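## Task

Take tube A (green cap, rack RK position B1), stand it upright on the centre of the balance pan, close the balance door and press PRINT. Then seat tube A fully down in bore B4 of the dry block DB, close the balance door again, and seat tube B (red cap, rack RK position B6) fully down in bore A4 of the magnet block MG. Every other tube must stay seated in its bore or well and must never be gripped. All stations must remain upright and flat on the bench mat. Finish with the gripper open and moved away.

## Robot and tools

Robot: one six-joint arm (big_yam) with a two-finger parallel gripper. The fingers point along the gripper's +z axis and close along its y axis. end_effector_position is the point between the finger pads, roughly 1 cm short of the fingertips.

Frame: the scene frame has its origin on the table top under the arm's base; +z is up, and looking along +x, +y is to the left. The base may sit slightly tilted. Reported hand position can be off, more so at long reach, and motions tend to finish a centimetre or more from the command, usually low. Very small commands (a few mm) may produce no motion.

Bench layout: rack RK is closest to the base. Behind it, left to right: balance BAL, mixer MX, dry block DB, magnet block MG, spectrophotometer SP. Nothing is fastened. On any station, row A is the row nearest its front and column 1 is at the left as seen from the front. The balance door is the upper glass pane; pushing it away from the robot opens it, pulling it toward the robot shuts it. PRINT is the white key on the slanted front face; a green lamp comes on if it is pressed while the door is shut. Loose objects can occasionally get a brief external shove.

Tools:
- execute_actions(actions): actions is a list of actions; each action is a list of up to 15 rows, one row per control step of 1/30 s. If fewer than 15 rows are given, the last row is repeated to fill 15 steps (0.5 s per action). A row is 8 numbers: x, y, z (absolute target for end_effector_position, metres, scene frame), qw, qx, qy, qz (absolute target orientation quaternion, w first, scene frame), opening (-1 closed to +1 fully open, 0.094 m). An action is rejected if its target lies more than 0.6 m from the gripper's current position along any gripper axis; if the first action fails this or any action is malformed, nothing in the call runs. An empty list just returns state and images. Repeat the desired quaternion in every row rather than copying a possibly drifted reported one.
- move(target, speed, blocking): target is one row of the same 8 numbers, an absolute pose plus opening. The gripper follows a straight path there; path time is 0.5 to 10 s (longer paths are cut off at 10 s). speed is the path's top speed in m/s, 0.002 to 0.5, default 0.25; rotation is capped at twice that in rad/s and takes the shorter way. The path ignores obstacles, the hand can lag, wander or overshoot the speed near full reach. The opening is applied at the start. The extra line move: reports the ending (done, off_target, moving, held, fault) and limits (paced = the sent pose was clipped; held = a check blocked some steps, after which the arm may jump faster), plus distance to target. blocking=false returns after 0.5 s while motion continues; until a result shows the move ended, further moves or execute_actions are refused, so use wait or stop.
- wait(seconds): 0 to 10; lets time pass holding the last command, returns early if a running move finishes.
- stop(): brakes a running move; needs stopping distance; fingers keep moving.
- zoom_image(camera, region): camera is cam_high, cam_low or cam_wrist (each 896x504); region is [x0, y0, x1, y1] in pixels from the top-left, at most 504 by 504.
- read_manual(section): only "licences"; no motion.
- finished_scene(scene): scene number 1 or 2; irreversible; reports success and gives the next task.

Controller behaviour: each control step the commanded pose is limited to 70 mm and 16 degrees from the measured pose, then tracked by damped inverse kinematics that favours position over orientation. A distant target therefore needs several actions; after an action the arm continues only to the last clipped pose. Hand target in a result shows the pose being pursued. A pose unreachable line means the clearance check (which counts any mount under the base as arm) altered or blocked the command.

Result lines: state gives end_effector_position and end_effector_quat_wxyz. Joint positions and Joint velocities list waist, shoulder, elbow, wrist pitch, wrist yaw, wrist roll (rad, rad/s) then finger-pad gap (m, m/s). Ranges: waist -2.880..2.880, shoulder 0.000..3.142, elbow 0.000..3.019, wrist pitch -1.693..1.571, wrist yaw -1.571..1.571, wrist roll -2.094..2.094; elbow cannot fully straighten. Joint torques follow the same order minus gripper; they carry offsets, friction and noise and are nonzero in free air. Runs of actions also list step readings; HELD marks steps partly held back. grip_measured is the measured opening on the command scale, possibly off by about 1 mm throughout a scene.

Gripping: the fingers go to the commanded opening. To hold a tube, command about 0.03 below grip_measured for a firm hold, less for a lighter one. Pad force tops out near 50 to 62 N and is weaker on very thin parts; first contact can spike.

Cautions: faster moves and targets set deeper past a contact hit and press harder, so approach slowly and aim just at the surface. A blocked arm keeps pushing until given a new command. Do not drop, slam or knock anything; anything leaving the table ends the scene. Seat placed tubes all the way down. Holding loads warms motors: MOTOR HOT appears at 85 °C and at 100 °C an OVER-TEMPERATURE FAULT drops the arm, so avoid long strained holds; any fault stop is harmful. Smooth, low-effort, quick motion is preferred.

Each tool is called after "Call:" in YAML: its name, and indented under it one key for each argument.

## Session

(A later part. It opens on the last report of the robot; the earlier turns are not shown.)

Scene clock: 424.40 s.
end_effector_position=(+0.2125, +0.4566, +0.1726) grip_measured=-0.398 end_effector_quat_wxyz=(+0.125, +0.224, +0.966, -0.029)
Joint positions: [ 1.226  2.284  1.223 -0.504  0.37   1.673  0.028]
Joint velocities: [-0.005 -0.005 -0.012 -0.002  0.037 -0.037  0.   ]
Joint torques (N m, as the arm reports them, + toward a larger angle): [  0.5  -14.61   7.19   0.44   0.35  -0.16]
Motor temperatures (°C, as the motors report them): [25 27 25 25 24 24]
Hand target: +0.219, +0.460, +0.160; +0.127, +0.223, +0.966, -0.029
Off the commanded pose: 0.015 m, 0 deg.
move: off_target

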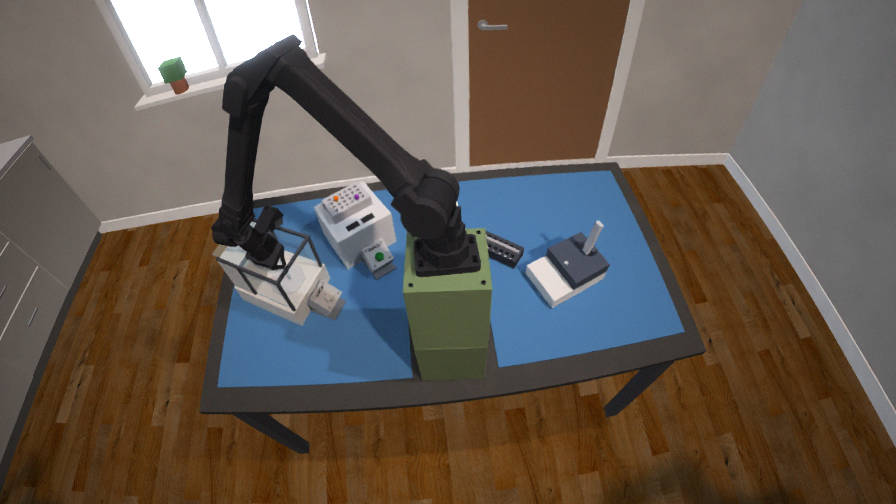

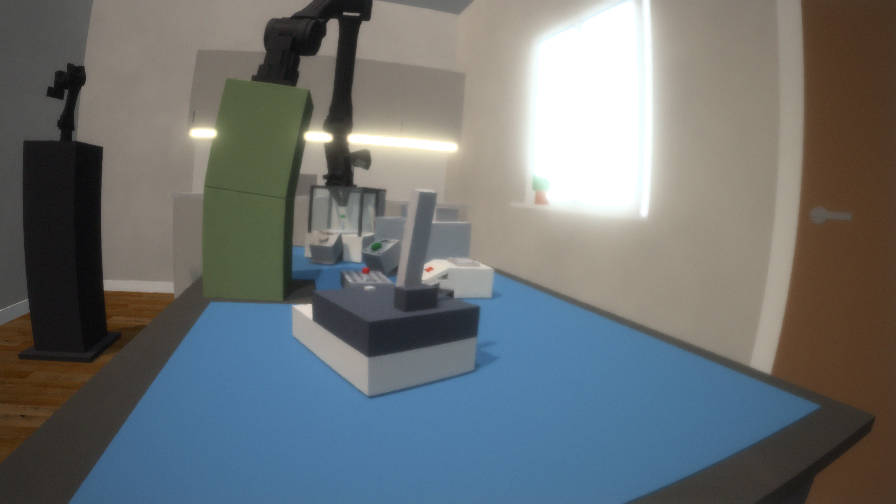

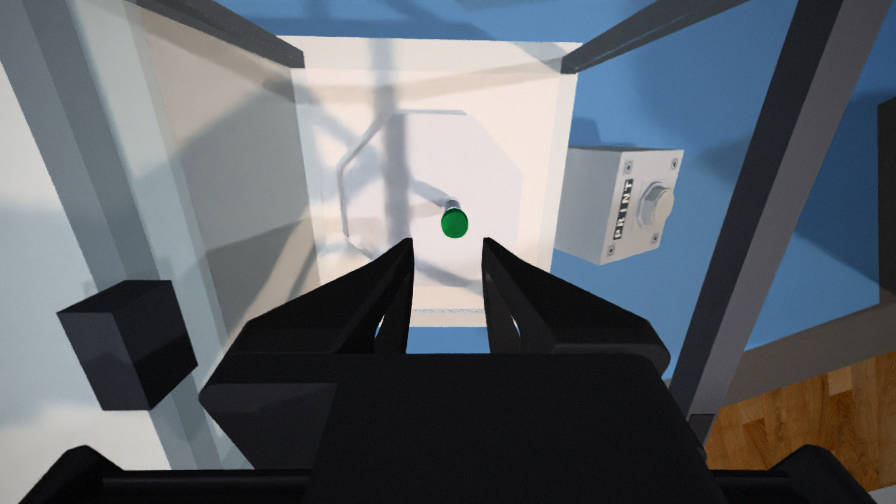

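Call:
execute_actions:
  actions:
    - [[0.2193,0.4596,0.158,0.1271,0.223,0.9657,-0.0294,-0.4],[0.2196,0.4592,0.156,0.1271,0.223,0.9657,-0.0294,-0.4],[0.2199,0.4588,0.154,0.1271,0.223,0.9657,-0.0294,-0.4],[0.2202,0.4584,0.152,0.1271,0.223,0.9657,-0.0294,-0.4],[0.2205,0.458,0.15,0.1271,0.223,0.9657,-0.0294,-0.4],[0.2208,0.4576,0.148,0.1271,0.223,0.9657,-0.0294,-0.4],[0.2211,0.4572,0.146,0.1271,0.223,0.9657,-0.0294,-0.4],[0.2214,0.4568,0.144,0.1271,0.223,0.9657,-0.0294,-0.4],[0.2217,0.4564,0.142,0.1271,0.223,0.9657,-0.0294,-0.4],[0.222,0.456,0.14,0.1271,0.223,0.9657,-0.0294,-0.4],[0.222,0.456,0.138,0.1271,0.223,0.9657,-0.0294,-0.4],[0.222,0.456,0.136,0.1271,0.223,0.9657,-0.0294,-0.4],[0.222,0.456,0.134,0.1271,0.223,0.9657,-0.0294,-0.4],[0.222,0.456,0.132,0.1271,0.223,0.9657,-0.0294,-0.4],[0.222,0.456,0.13,0.1271,0.223,0.9657,-0.0294,-0.4]]
    - [[0.222,0.456,0.128,0.1271,0.223,0.9657,-0.0294,-0.4],[0.222,0.456,0.126,0.1271,0.223,0.9657,-0.0294,-0.4],[0.222,0.456,0.124,0.1271,0.223,0.9657,-0.0294,-0.4],[0.222,0.456,0.122,0.1271,0.223,0.9657,-0.0294,-0.4],[0.222,0.456,0.121,0.1271,0.223,0.9657,-0.0294,-0.4]]

Scene clock: 438.00 s.
end_effector_position=(+0.2161, +0.4545, +0.1343) grip_measured=-0.398 end_effector_quat_wxyz=(+0.126, +0.225, +0.966, -0.028)
Joint positions: [ 1.21   2.372  1.25  -0.436  0.37   1.657  0.028]
Joint velocities: [-0.015  0.005  0.022 -0.002 -0.007 -0.066 -0.   ]
Joint torques (N m, as the arm reports them, + toward a larger angle): [  0.37 -14.89   6.32   0.45   0.34  -0.21]
Motor temperatures (°C, as the motors report them): [25 27 25 25 24 24]
Hand target: +0.222, +0.456, +0.121; +0.127, +0.223, +0.966, -0.029
Off the commanded pose: 0.015 m, 0 deg.
Step readings (end_effector_position; steps 1 to 15: 1st action; 16 to 30: 2nd action):
0: (+0.2126, +0.4568, +0.1726)
1: (+0.2127, +0.4570, +0.1726)
2: (+0.2128, +0.4574, +0.1726)
4: (+0.2134, +0.4582, +0.1716)
8: (+0.2151, +0.4582, +0.1662)
15: (+0.2166, +0.4538, +0.1491)
16: (+0.2165, +0.4534, +0.1466)
17: (+0.2164, +0.4533, +0.1443)
19: (+0.2162, +0.4535, +0.1402)
23: (+0.2159, +0.4539, +0.1346)
30: end_effector_position above

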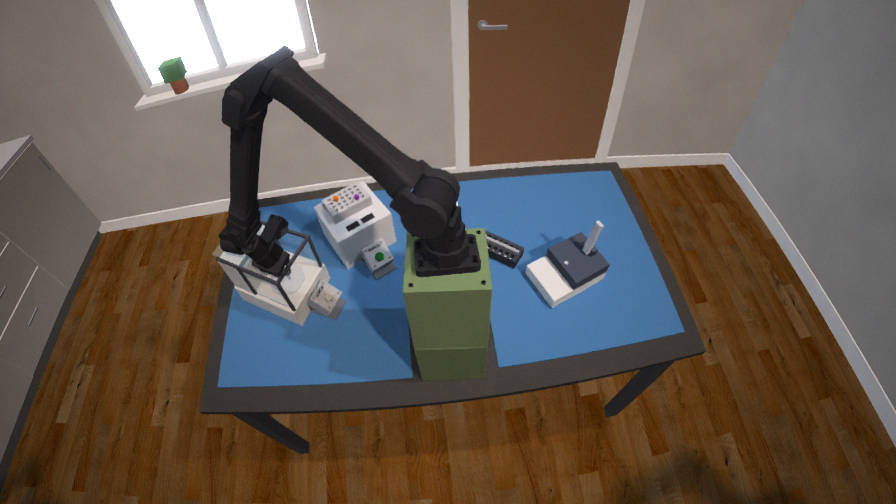

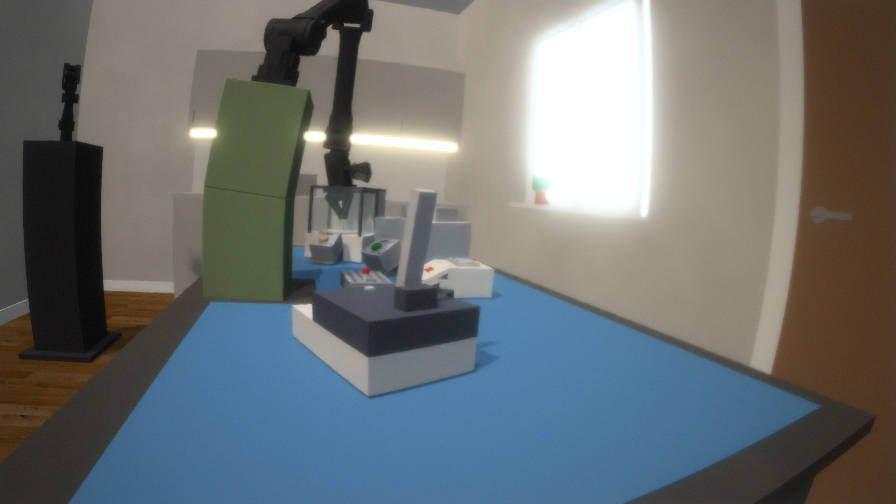

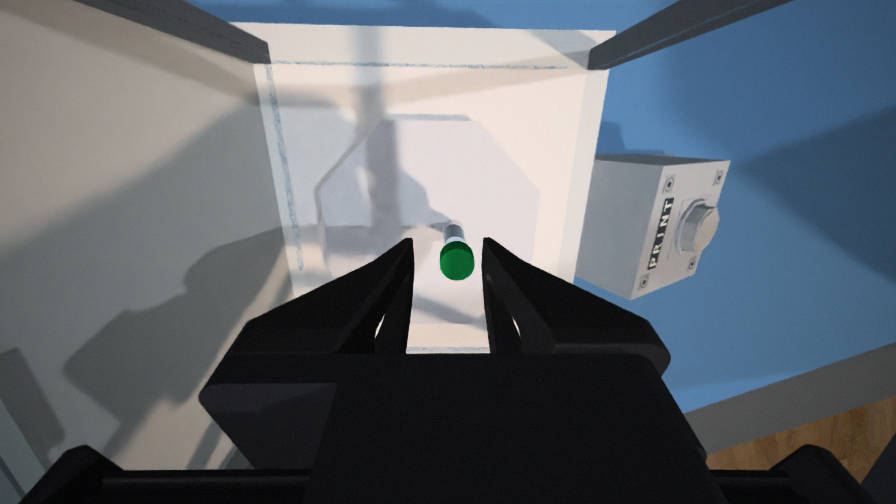

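Call:
execute_actions:
  actions:
    - [[0.2217,0.4553,0.1203,0.1271,0.223,0.9657,-0.0294,-0.4],[0.2213,0.4546,0.1196,0.1271,0.223,0.9657,-0.0294,-0.4],[0.221,0.454,0.119,0.1271,0.223,0.9657,-0.0294,-0.4],[0.2207,0.4533,0.1183,0.1268,0.223,0.9657,-0.031,-0.45],[0.2205,0.4528,0.118,0.1268,0.223,0.9657,-0.031,-0.5]]

Scene clock: 443.10 s.
end_effector_position=(+0.2169, +0.4564, +0.1344) grip_measured=-0.498 end_effector_quat_wxyz=(+0.126, +0.225, +0.966, -0.024)
Joint positions: [ 1.21   2.372  1.251 -0.429  0.37   1.656  0.024]
Joint velocities: [-0.015  0.005  0.002  0.017 -0.066  0.051  0.001]
Joint torques (N m, as the arm reports them, + toward a larger angle): [  0.49 -14.15   5.76   0.49   0.33  -0.18]
Motor temperatures (°C, as the motors report them): [25 27 25 25 24 24]
Hand target: +0.220, +0.452, +0.118; +0.127, +0.223, +0.966, -0.031
Off the commanded pose: 0.017 m, 1 deg.
Step readings (end_effector_position):
0: (+0.2163, +0.4549, +0.1344)
1: (+0.2163, +0.4550, +0.1344)
2: (+0.2164, +0.4553, +0.1344)
4: (+0.2167, +0.4560, +0.1344)
8: (+0.2169, +0.4564, +0.1344)
15: end_effector_position above

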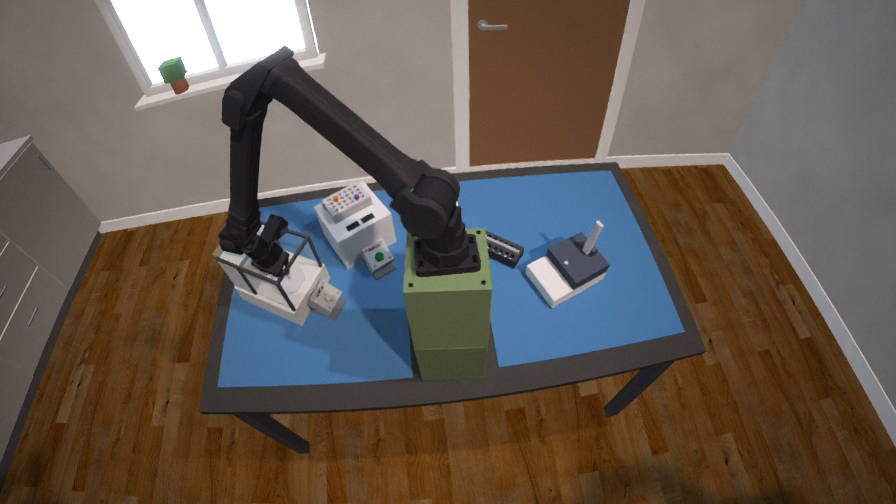

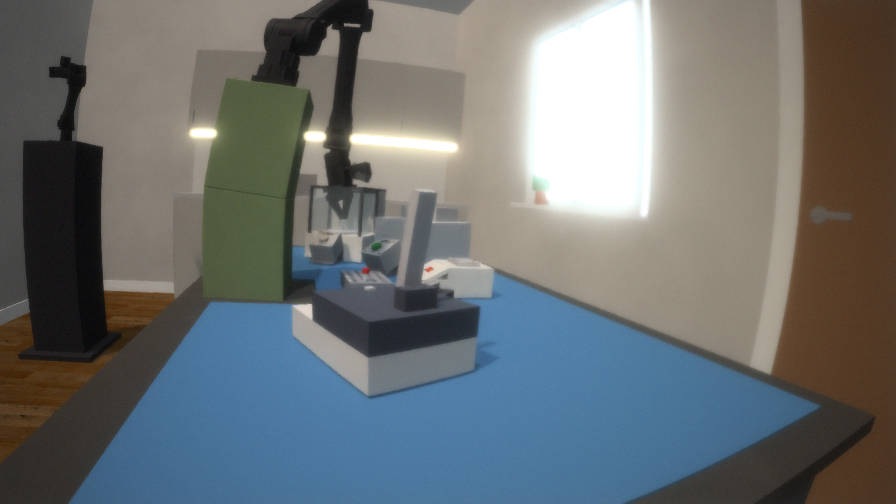

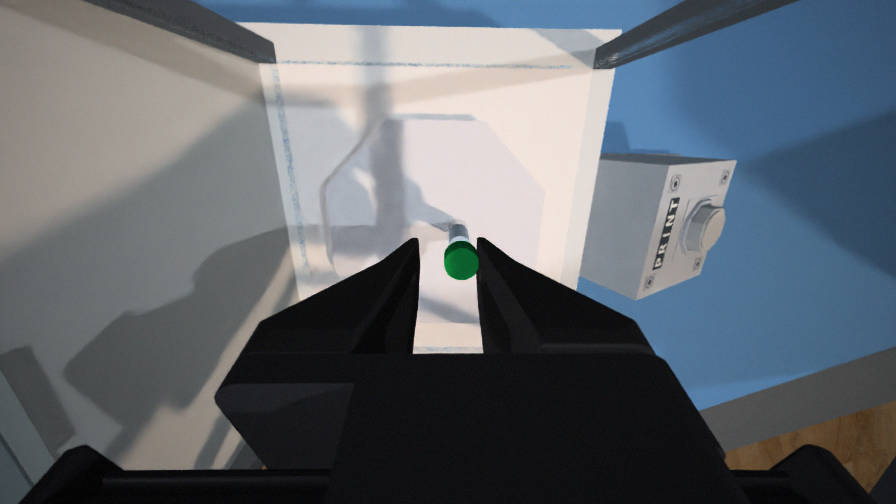

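Call:
execute_actions:
  actions:
    - [[0.22,0.4519,0.118,0.1263,0.223,0.9657,-0.033,-0.4],[0.2196,0.451,0.118,0.1258,0.223,0.9657,-0.035,-0.4],[0.2191,0.4501,0.118,0.1253,0.223,0.9657,-0.037,-0.4],[0.2187,0.4492,0.118,0.1248,0.223,0.9657,-0.039,-0.4],[0.2182,0.4483,0.118,0.1243,0.223,0.9657,-0.041,-0.4],[0.2178,0.4474,0.118,0.1238,0.223,0.9657,-0.043,-0.4],[0.2173,0.4465,0.118,0.1233,0.223,0.9657,-0.045,-0.4],[0.2169,0.4457,0.118,0.1228,0.223,0.9657,-0.047,-0.4]]

Scene clock: 455.10 s.
end_effector_position=(+0.2157, +0.4534, +0.1343) grip_measured=-0.402 end_effector_quat_wxyz=(+0.125, +0.224, +0.966, -0.031)
Joint positions: [ 1.21   2.372  1.251 -0.442  0.37   1.656  0.028]
Joint velocities: [-0.005 -0.015  0.002  0.017 -0.051 -0.007 -0.001]
Joint torques (N m, as the arm reports them, + toward a larger angle): [  0.55 -14.35   5.85  -0.44   0.22  -0.09]
Motor temperatures (°C, as the motors report them): [25 27 25 25 24 24]
Hand target: +0.217, +0.445, +0.118; +0.123, +0.223, +0.966, -0.047
Off the commanded pose: 0.018 m, 2 deg.
Step readings (end_effector_position):
0: (+0.2169, +0.4564, +0.1344)
1: (+0.2169, +0.4564, +0.1344)
2: (+0.2169, +0.4564, +0.1344)
4: (+0.2169, +0.4564, +0.1344)
8: (+0.2164, +0.4552, +0.1344)
15: end_effector_position above

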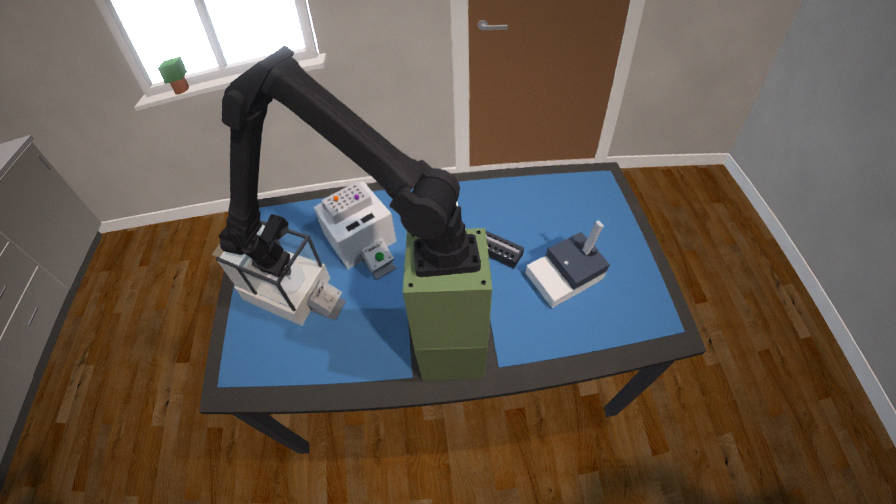

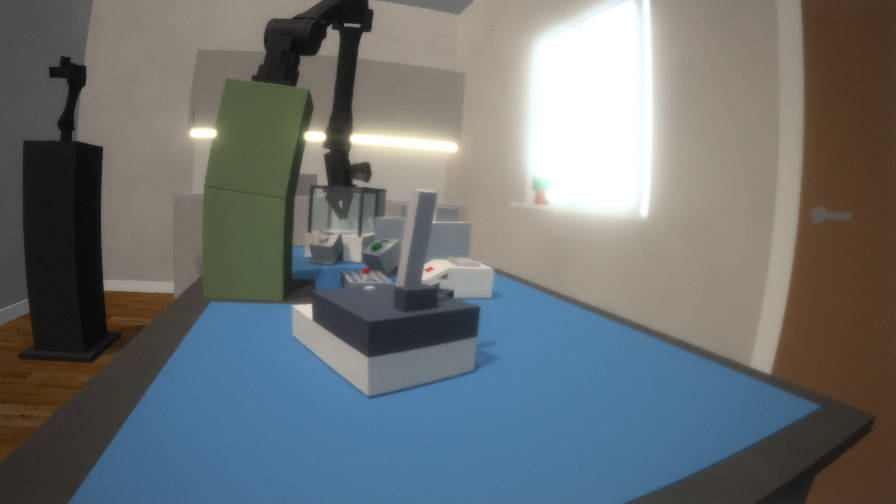

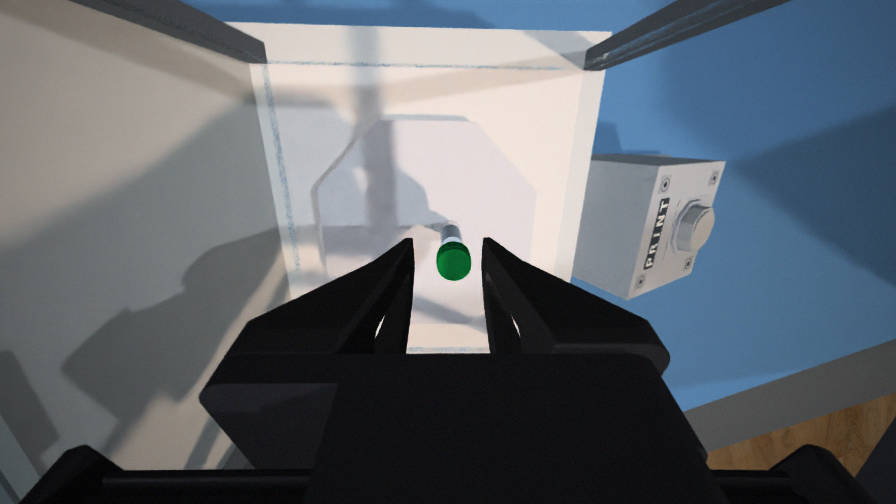

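Wrist-pitch trick works. 2 mm more then close.

Call:
execute_actions:
  actions:
    - [[0.2164,0.4448,0.118,0.1223,0.223,0.9657,-0.049,-0.4],[0.216,0.4439,0.118,0.1218,0.223,0.9657,-0.051,-0.45],[0.216,0.4439,0.118,0.1218,0.223,0.9657,-0.051,-0.5],[0.216,0.4439,0.118,0.1218,0.223,0.9657,-0.051,-0.55],[0.216,0.4439,0.118,0.1218,0.223,0.9657,-0.051,-0.6],[0.216,0.4439,0.118,0.1218,0.223,0.9657,-0.051,-0.64],[0.216,0.4439,0.118,0.1218,0.223,0.9657,-0.051,-0.67],[0.216,0.4439,0.118,0.1218,0.223,0.9657,-0.051,-0.7],[0.216,0.4439,0.118,0.1218,0.223,0.9657,-0.051,-0.72],[0.216,0.4439,0.118,0.1218,0.223,0.9657,-0.051,-0.74],[0.216,0.4439,0.118,0.1218,0.223,0.9657,-0.051,-0.76],[0.216,0.4439,0.118,0.1218,0.223,0.9657,-0.051,-0.78],[0.216,0.4439,0.118,0.1218,0.223,0.9657,-0.051,-0.79]]

Scene clock: 462.37 s.
end_effector_position=(+0.2149, +0.4514, +0.1343) grip_measured=-0.774 end_effector_quat_wxyz=(+0.125, +0.223, +0.966, -0.035)
Joint positions: [ 1.21   2.372  1.251 -0.451  0.37   1.656  0.011]
Joint velocities: [ 0.005  0.015  0.007 -0.007  0.007 -0.11  -0.002]
Joint torques (N m, as the arm reports them, + toward a larger angle): [  0.56 -14.36   5.81  -0.48   0.19  -0.07]
Motor temperatures (°C, as the motors report them): [25 27 25 25 24 24]
Hand target: +0.216, +0.444, +0.119; +0.122, +0.223, +0.966, -0.051
Off the commanded pose: 0.018 m, 2 deg.
Step readings (end_effector_position):
0: (+0.2156, +0.4533, +0.1343)
1: (+0.2156, +0.4531, +0.1343)
2: (+0.2154, +0.4527, +0.1343)
4: (+0.2151, +0.4519, +0.1343)
8: (+0.2149, +0.4514, +0.1343)
15: end_effector_position above

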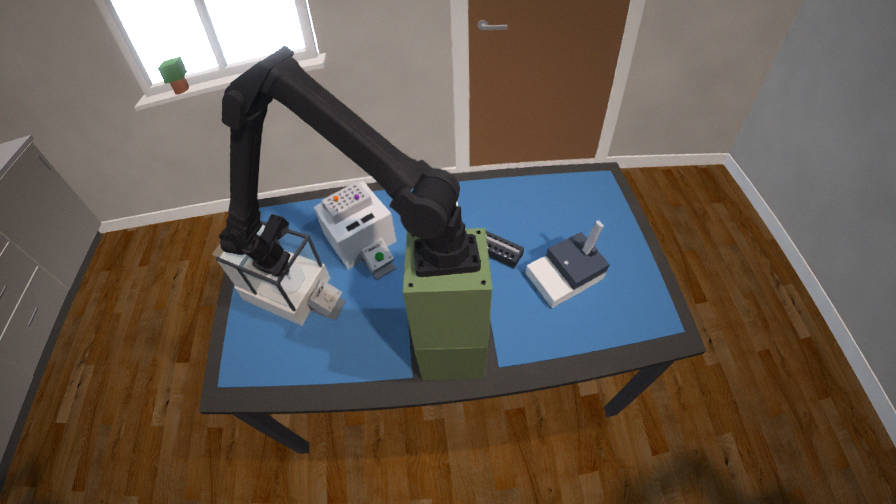

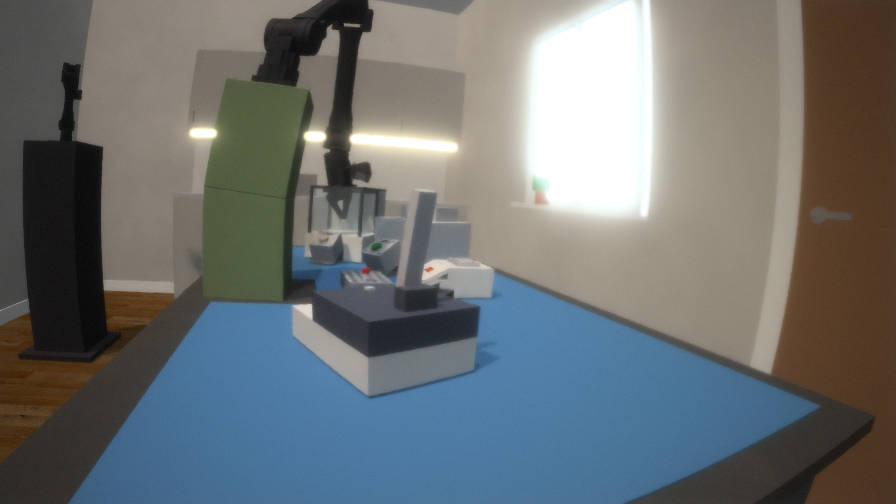

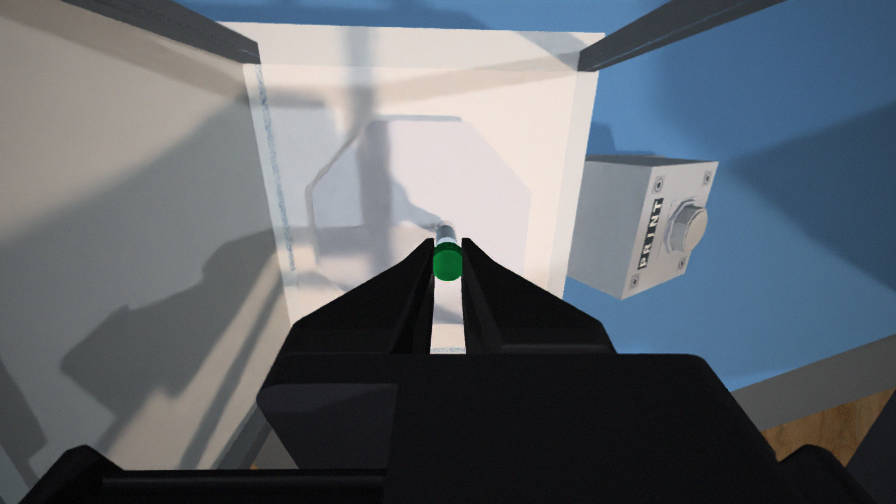

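Call:
move:
  target: [0.218,0.458,0.18,0.1271,0.223,0.9657,-0.0294,-0.8]
  speed: 0.04

Call:
move:
  target: [0.218,0.458,0.3,0.1271,0.223,0.9657,-0.0294,-0.8]
  speed: 0.1

Call:
move:
  target: [0.36,0.0,0.25,0.1305,0,0.9914,0,-0.8]
  speed: 0.2

Scene clock: 470.20 s.
end_effector_position=(+0.2215, +0.4571, +0.1723) grip_measured=-0.781 end_effector_quat_wxyz=(+0.125, +0.224, +0.966, -0.030)
Joint positions: [ 1.21   2.288  1.236 -0.51   0.37   1.656  0.01 ]
Joint velocities: [-0.005 -0.005  0.002  0.012  0.022 -0.007 -0.   ]
Joint torques (N m, as the arm reports them, + toward a larger angle): [  2.05 -18.42   4.05  -0.46   0.34   0.03]
Motor temperatures (°C, as the motors report them): [25 27 25 25 24 24]
Hand target: +0.218, +0.458, +0.180; +0.127, +0.223, +0.966, -0.029
Off the commanded pose: 0.009 m, 0 deg.
move: done

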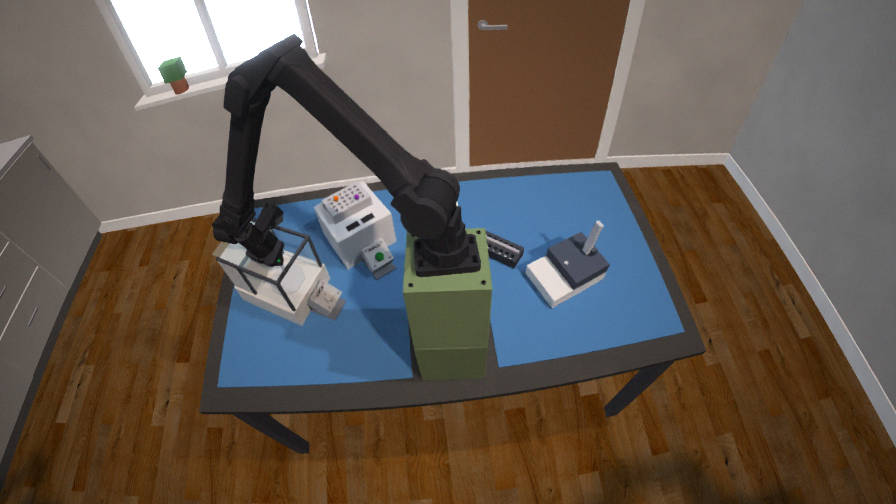

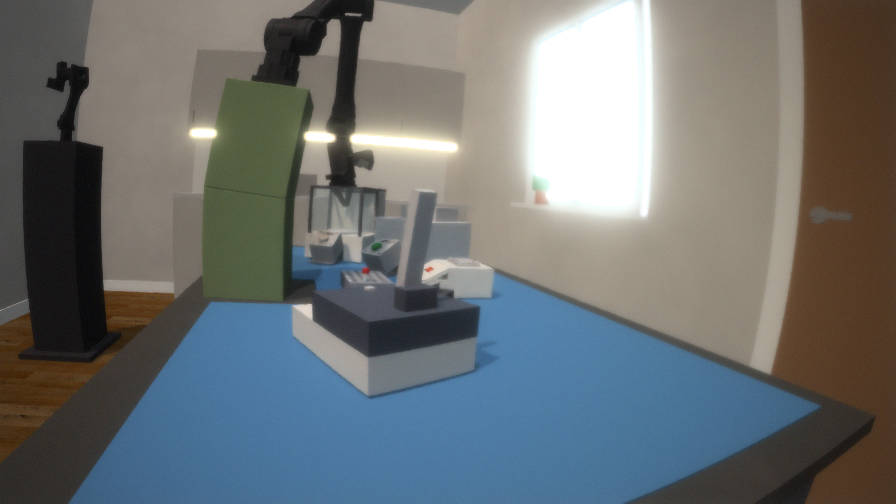

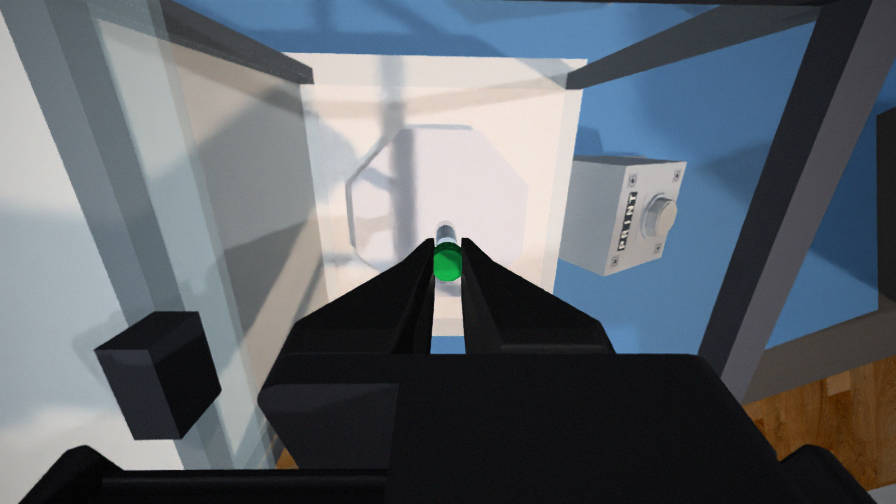

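Scene clock: 471.87 s.
end_effector_position=(+0.2221, +0.4593, +0.2968) grip_measured=-0.781 end_effector_quat_wxyz=(+0.126, +0.221, +0.967, -0.028)
Joint positions: [ 1.238  2.021  1.203 -0.749  0.37   1.679  0.01 ]
Joint velocities: [-0.015 -0.024 -0.017  0.007 -0.022 -0.037 -0.   ]
Joint torques (N m, as the arm reports them, + toward a larger angle): [  1.92 -16.94   6.07  -0.47   0.33   0.08]
Motor temperatures (°C, as the motors report them): [25 28 25 25 24 24]
Hand target: +0.218, +0.457, +0.300; +0.127, +0.223, +0.966, -0.030
Off the commanded pose: 0.005 m, 0 deg.
move: done

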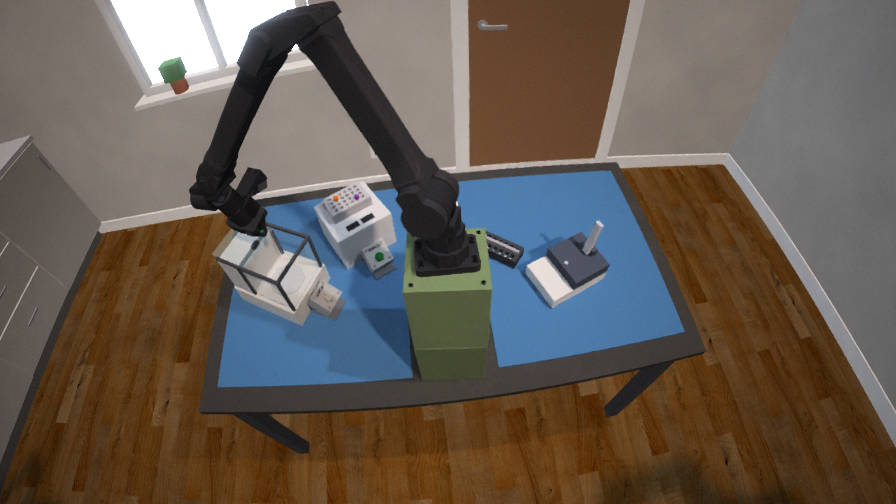

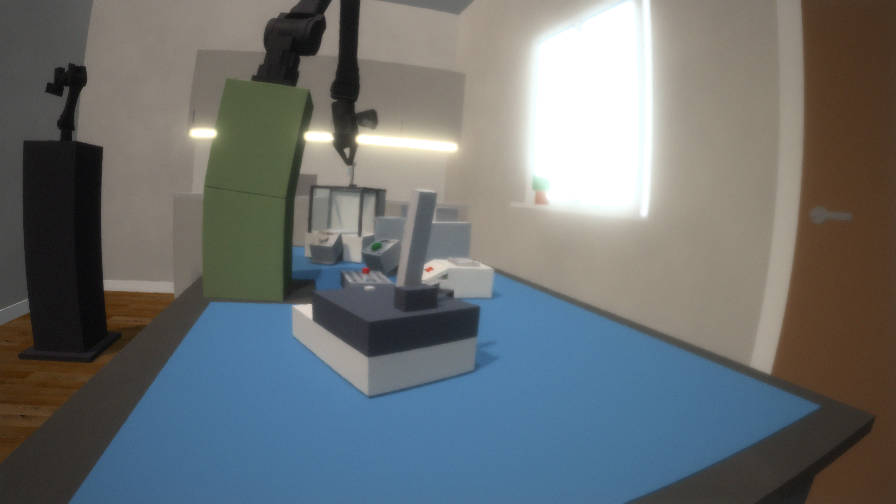

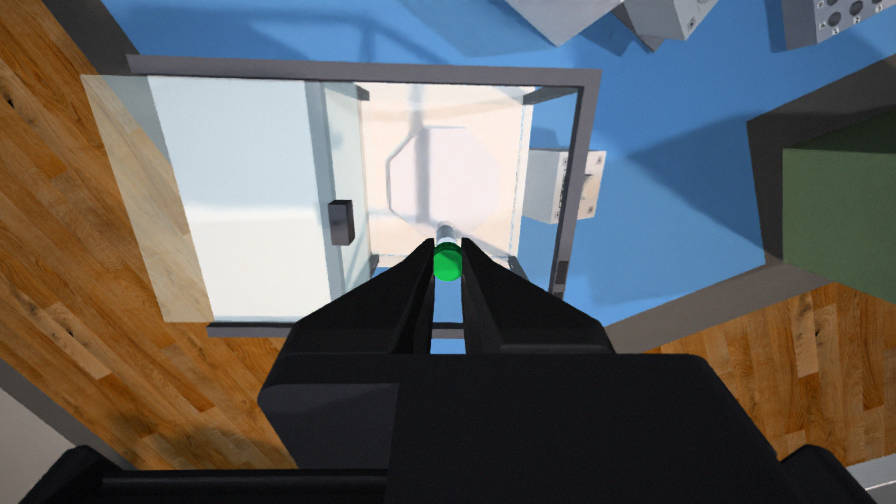

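Scene clock: 474.93 s.
end_effector_position=(+0.3506, -0.0057, +0.2513) grip_measured=-0.781 end_effector_quat_wxyz=(+0.129, +0.008, +0.992, -0.006)
Joint positions: [0.005 1.732 0.493 0.043 0.021 0.004 0.01 ]
Joint velocities: [-0.005 -0.005 -0.022 -0.007  0.022 -0.051  0.001]
Joint torques (N m, as the arm reports them, + toward a larger angle): [-0.36 -8.49  4.83  1.25 -0.15 -0.17]
Motor temperatures (°C, as the motors report them): [25 27 25 25 24 24]
Hand target: +0.362, -0.004, +0.249; +0.137, -0.002, +0.991, -0.005
Off the commanded pose: 0.011 m, 1 deg.
move: off_target

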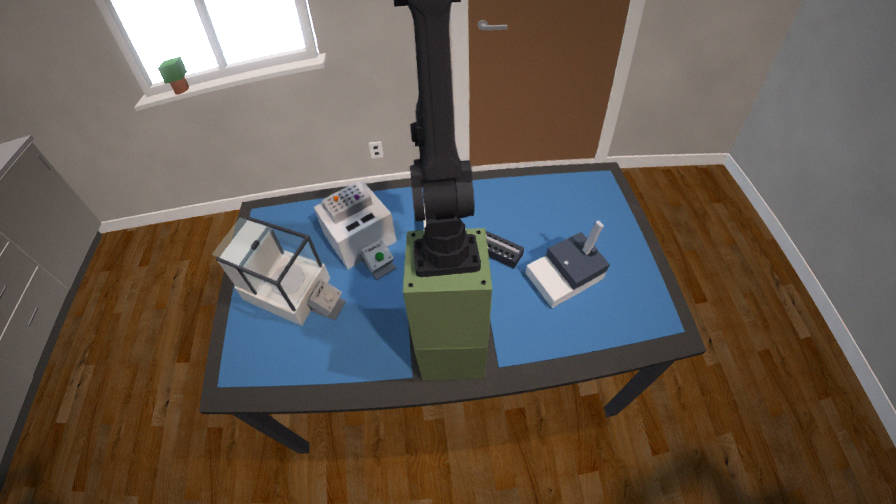

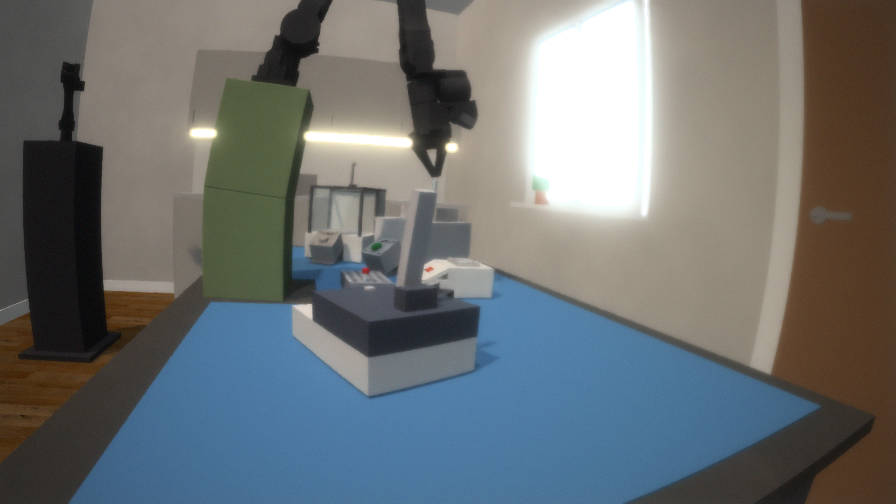

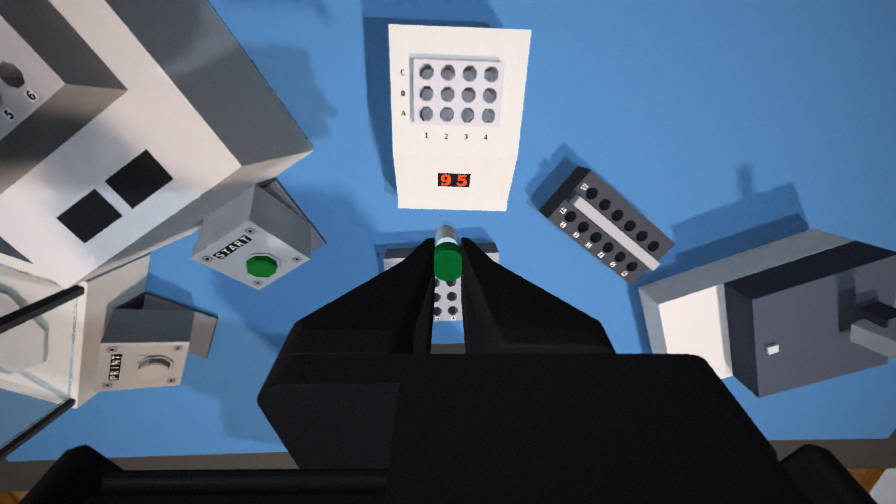

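Call:
move:
  target: [0.42,-0.04,0.15,0.1305,0,0.9914,0,-0.8]
  speed: 0.1

Call:
zoom_image:
  camera: "cam_wrist"
  region: [300,80,600,300]

Call:
zoom_image:
  camera: "cam_low"
  region: [400,180,520,310]

Scene clock: 482.10 s.
end_effector_position=(+0.4209, -0.0380, +0.1590) grip_measured=-0.781 end_effector_quat_wxyz=(+0.132, +0.004, +0.991, -0.001)
Joint positions: [-0.086  2.105  0.75   0.165 -0.024 -0.087  0.01 ]
Joint velocities: [-0.024 -0.015  0.002 -0.012  0.022 -0.007  0.   ]
Joint torques (N m, as the arm reports them, + toward a larger angle): [ -1.16 -11.41   2.73   1.28  -0.17  -0.17]
Motor temperatures (°C, as the motors report them): [25 27 25 25 24 24]
Hand target: +0.420, -0.041, +0.150; +0.131, -0.000, +0.991, -0.001
Off the commanded pose: 0.009 m, 1 deg.
move: done

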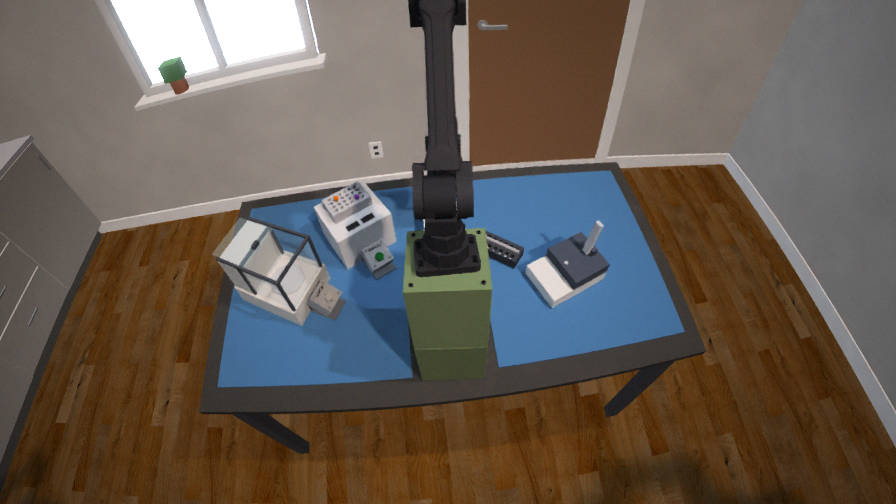

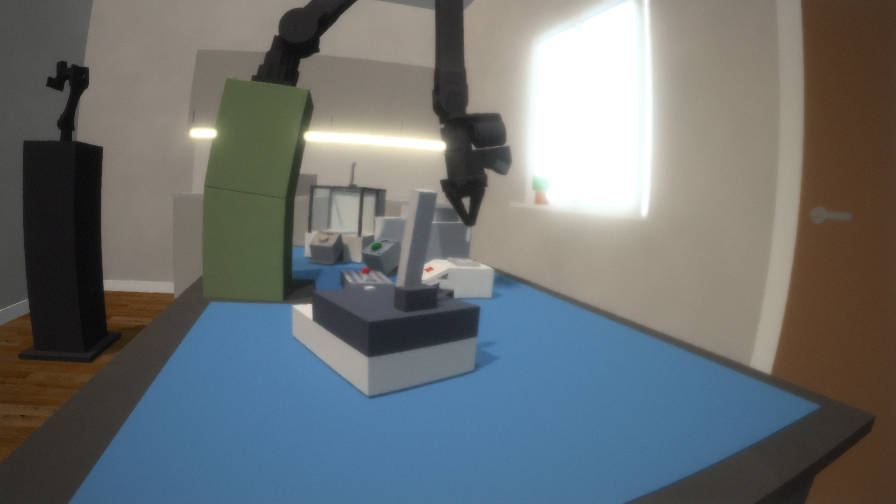

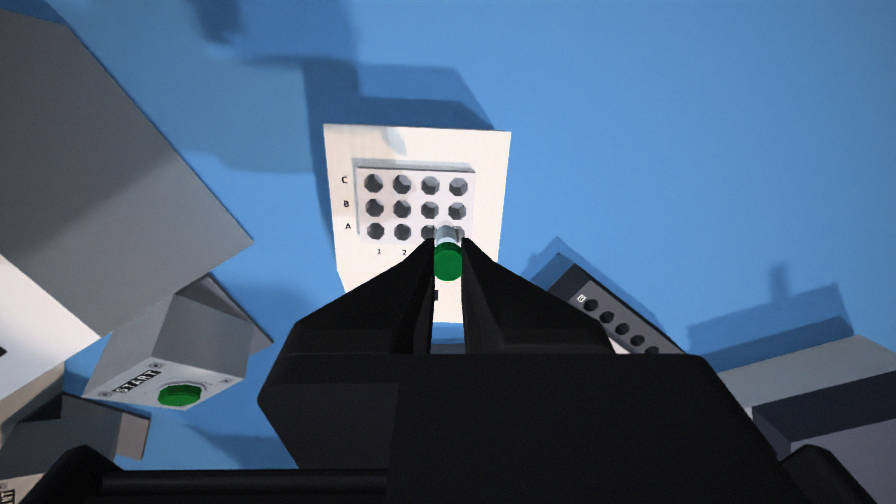

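Region (300, 80, 600, 300) of cam_wrist's 896x504 image, scaled by 1.680, with more detail than that image has; it fills the top 370 rows of this view, and the rest is white.

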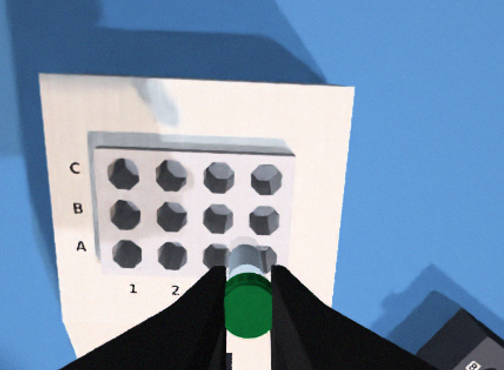

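Region (400, 180, 520, 310) of cam_low's 896x504 image, scaled by 3.877, with more detail than that image has; it fills the left 465 columns of this view, and the rest is white.

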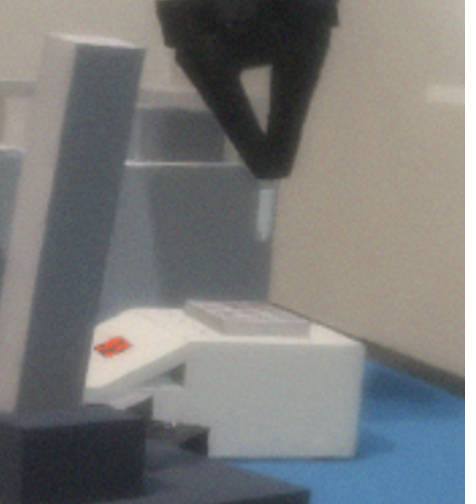

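Call:
move:
  target: [0.417,-0.047,0.111,0.1305,0,0.9914,0,-0.8]
  speed: 0.04

Call:
zoom_image:
  camera: "cam_wrist"
  region: [320,140,520,300]

Call:
zoom_image:
  camera: "cam_low"
  region: [430,220,510,290]

Scene clock: 493.73 s.
end_effector_position=(+0.4195, -0.0441, +0.1211) grip_measured=-0.781 end_effector_quat_wxyz=(+0.133, +0.004, +0.991, -0.001)
Joint positions: [-0.102  2.226  0.792  0.246 -0.031 -0.103  0.01 ]
Joint velocities: [-0.005 -0.005 -0.007  0.017 -0.007 -0.007 -0.   ]
Joint torques (N m, as the arm reports them, + toward a larger angle): [ -1.37 -11.2    1.96   1.3   -0.18  -0.19]
Motor temperatures (°C, as the motors report them): [25 27 24 25 24 24]
Hand target: +0.417, -0.047, +0.111; +0.131, +0.000, +0.991, -0.000
Off the commanded pose: 0.011 m, 1 deg.
move: off_target

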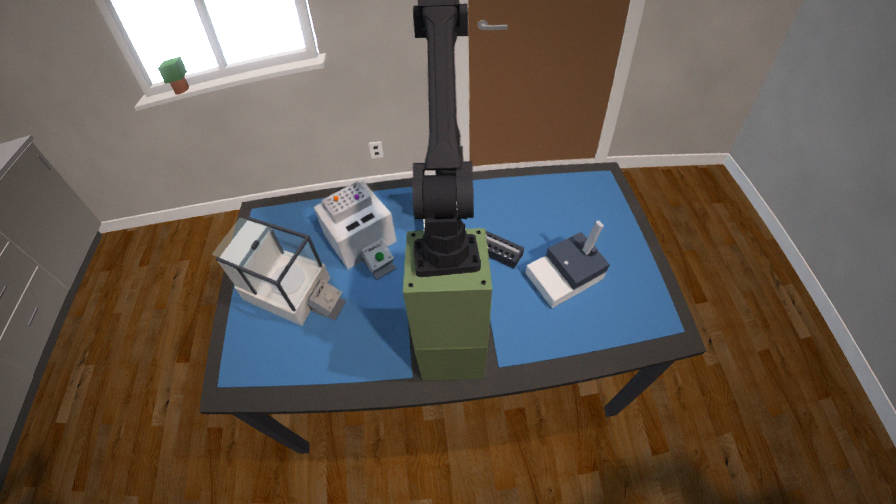

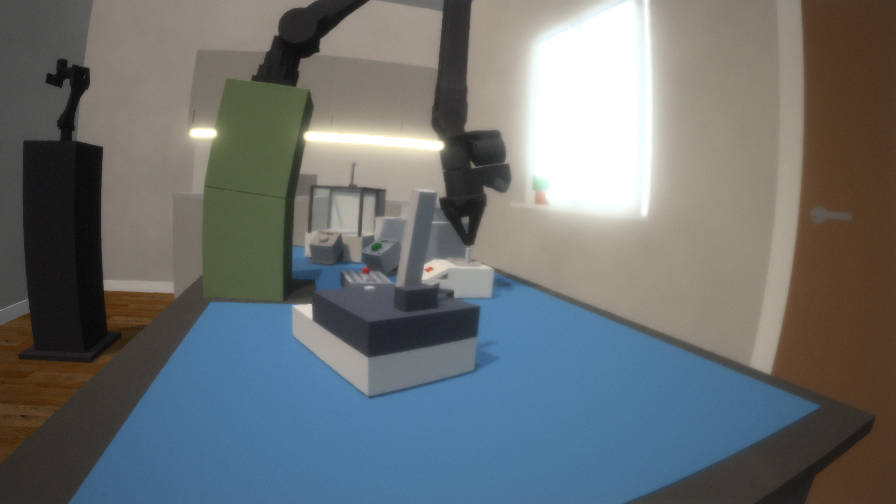

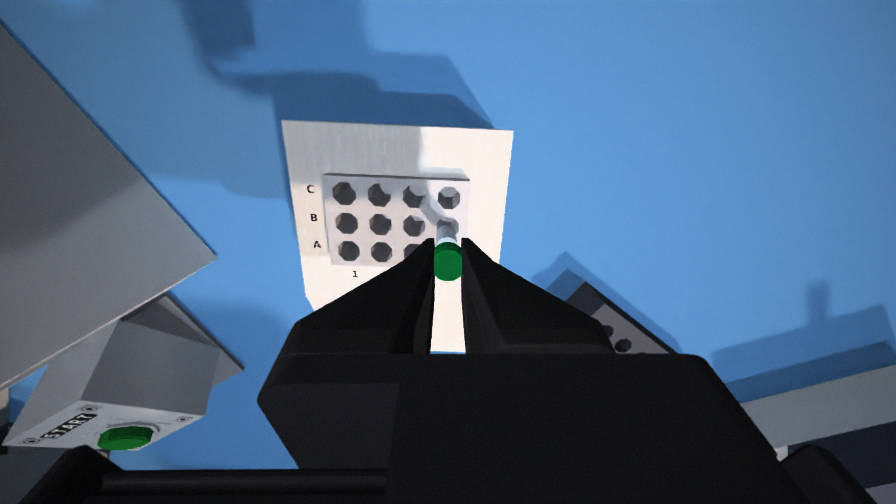

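Region (320, 140, 520, 300) of cam_wrist's 896x504 image, scaled by 2.520, with more detail than that image has; it fills the top 403 rows of this view, and the rest is white.

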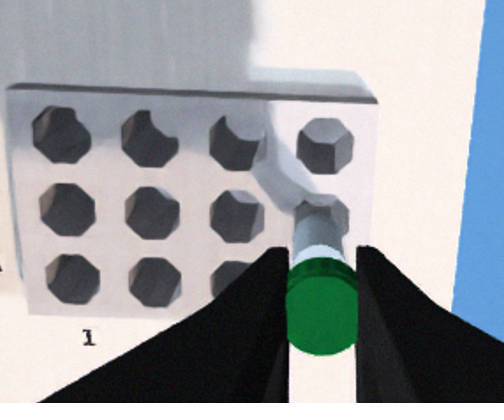

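Region (430, 220, 510, 290) of cam_low's 896x504 image, scaled by 6.300, with more detail than that image has; it fills the top 441 rows of this view, and the rest is white.

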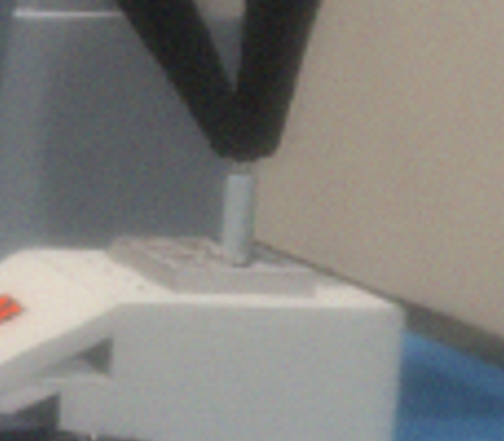

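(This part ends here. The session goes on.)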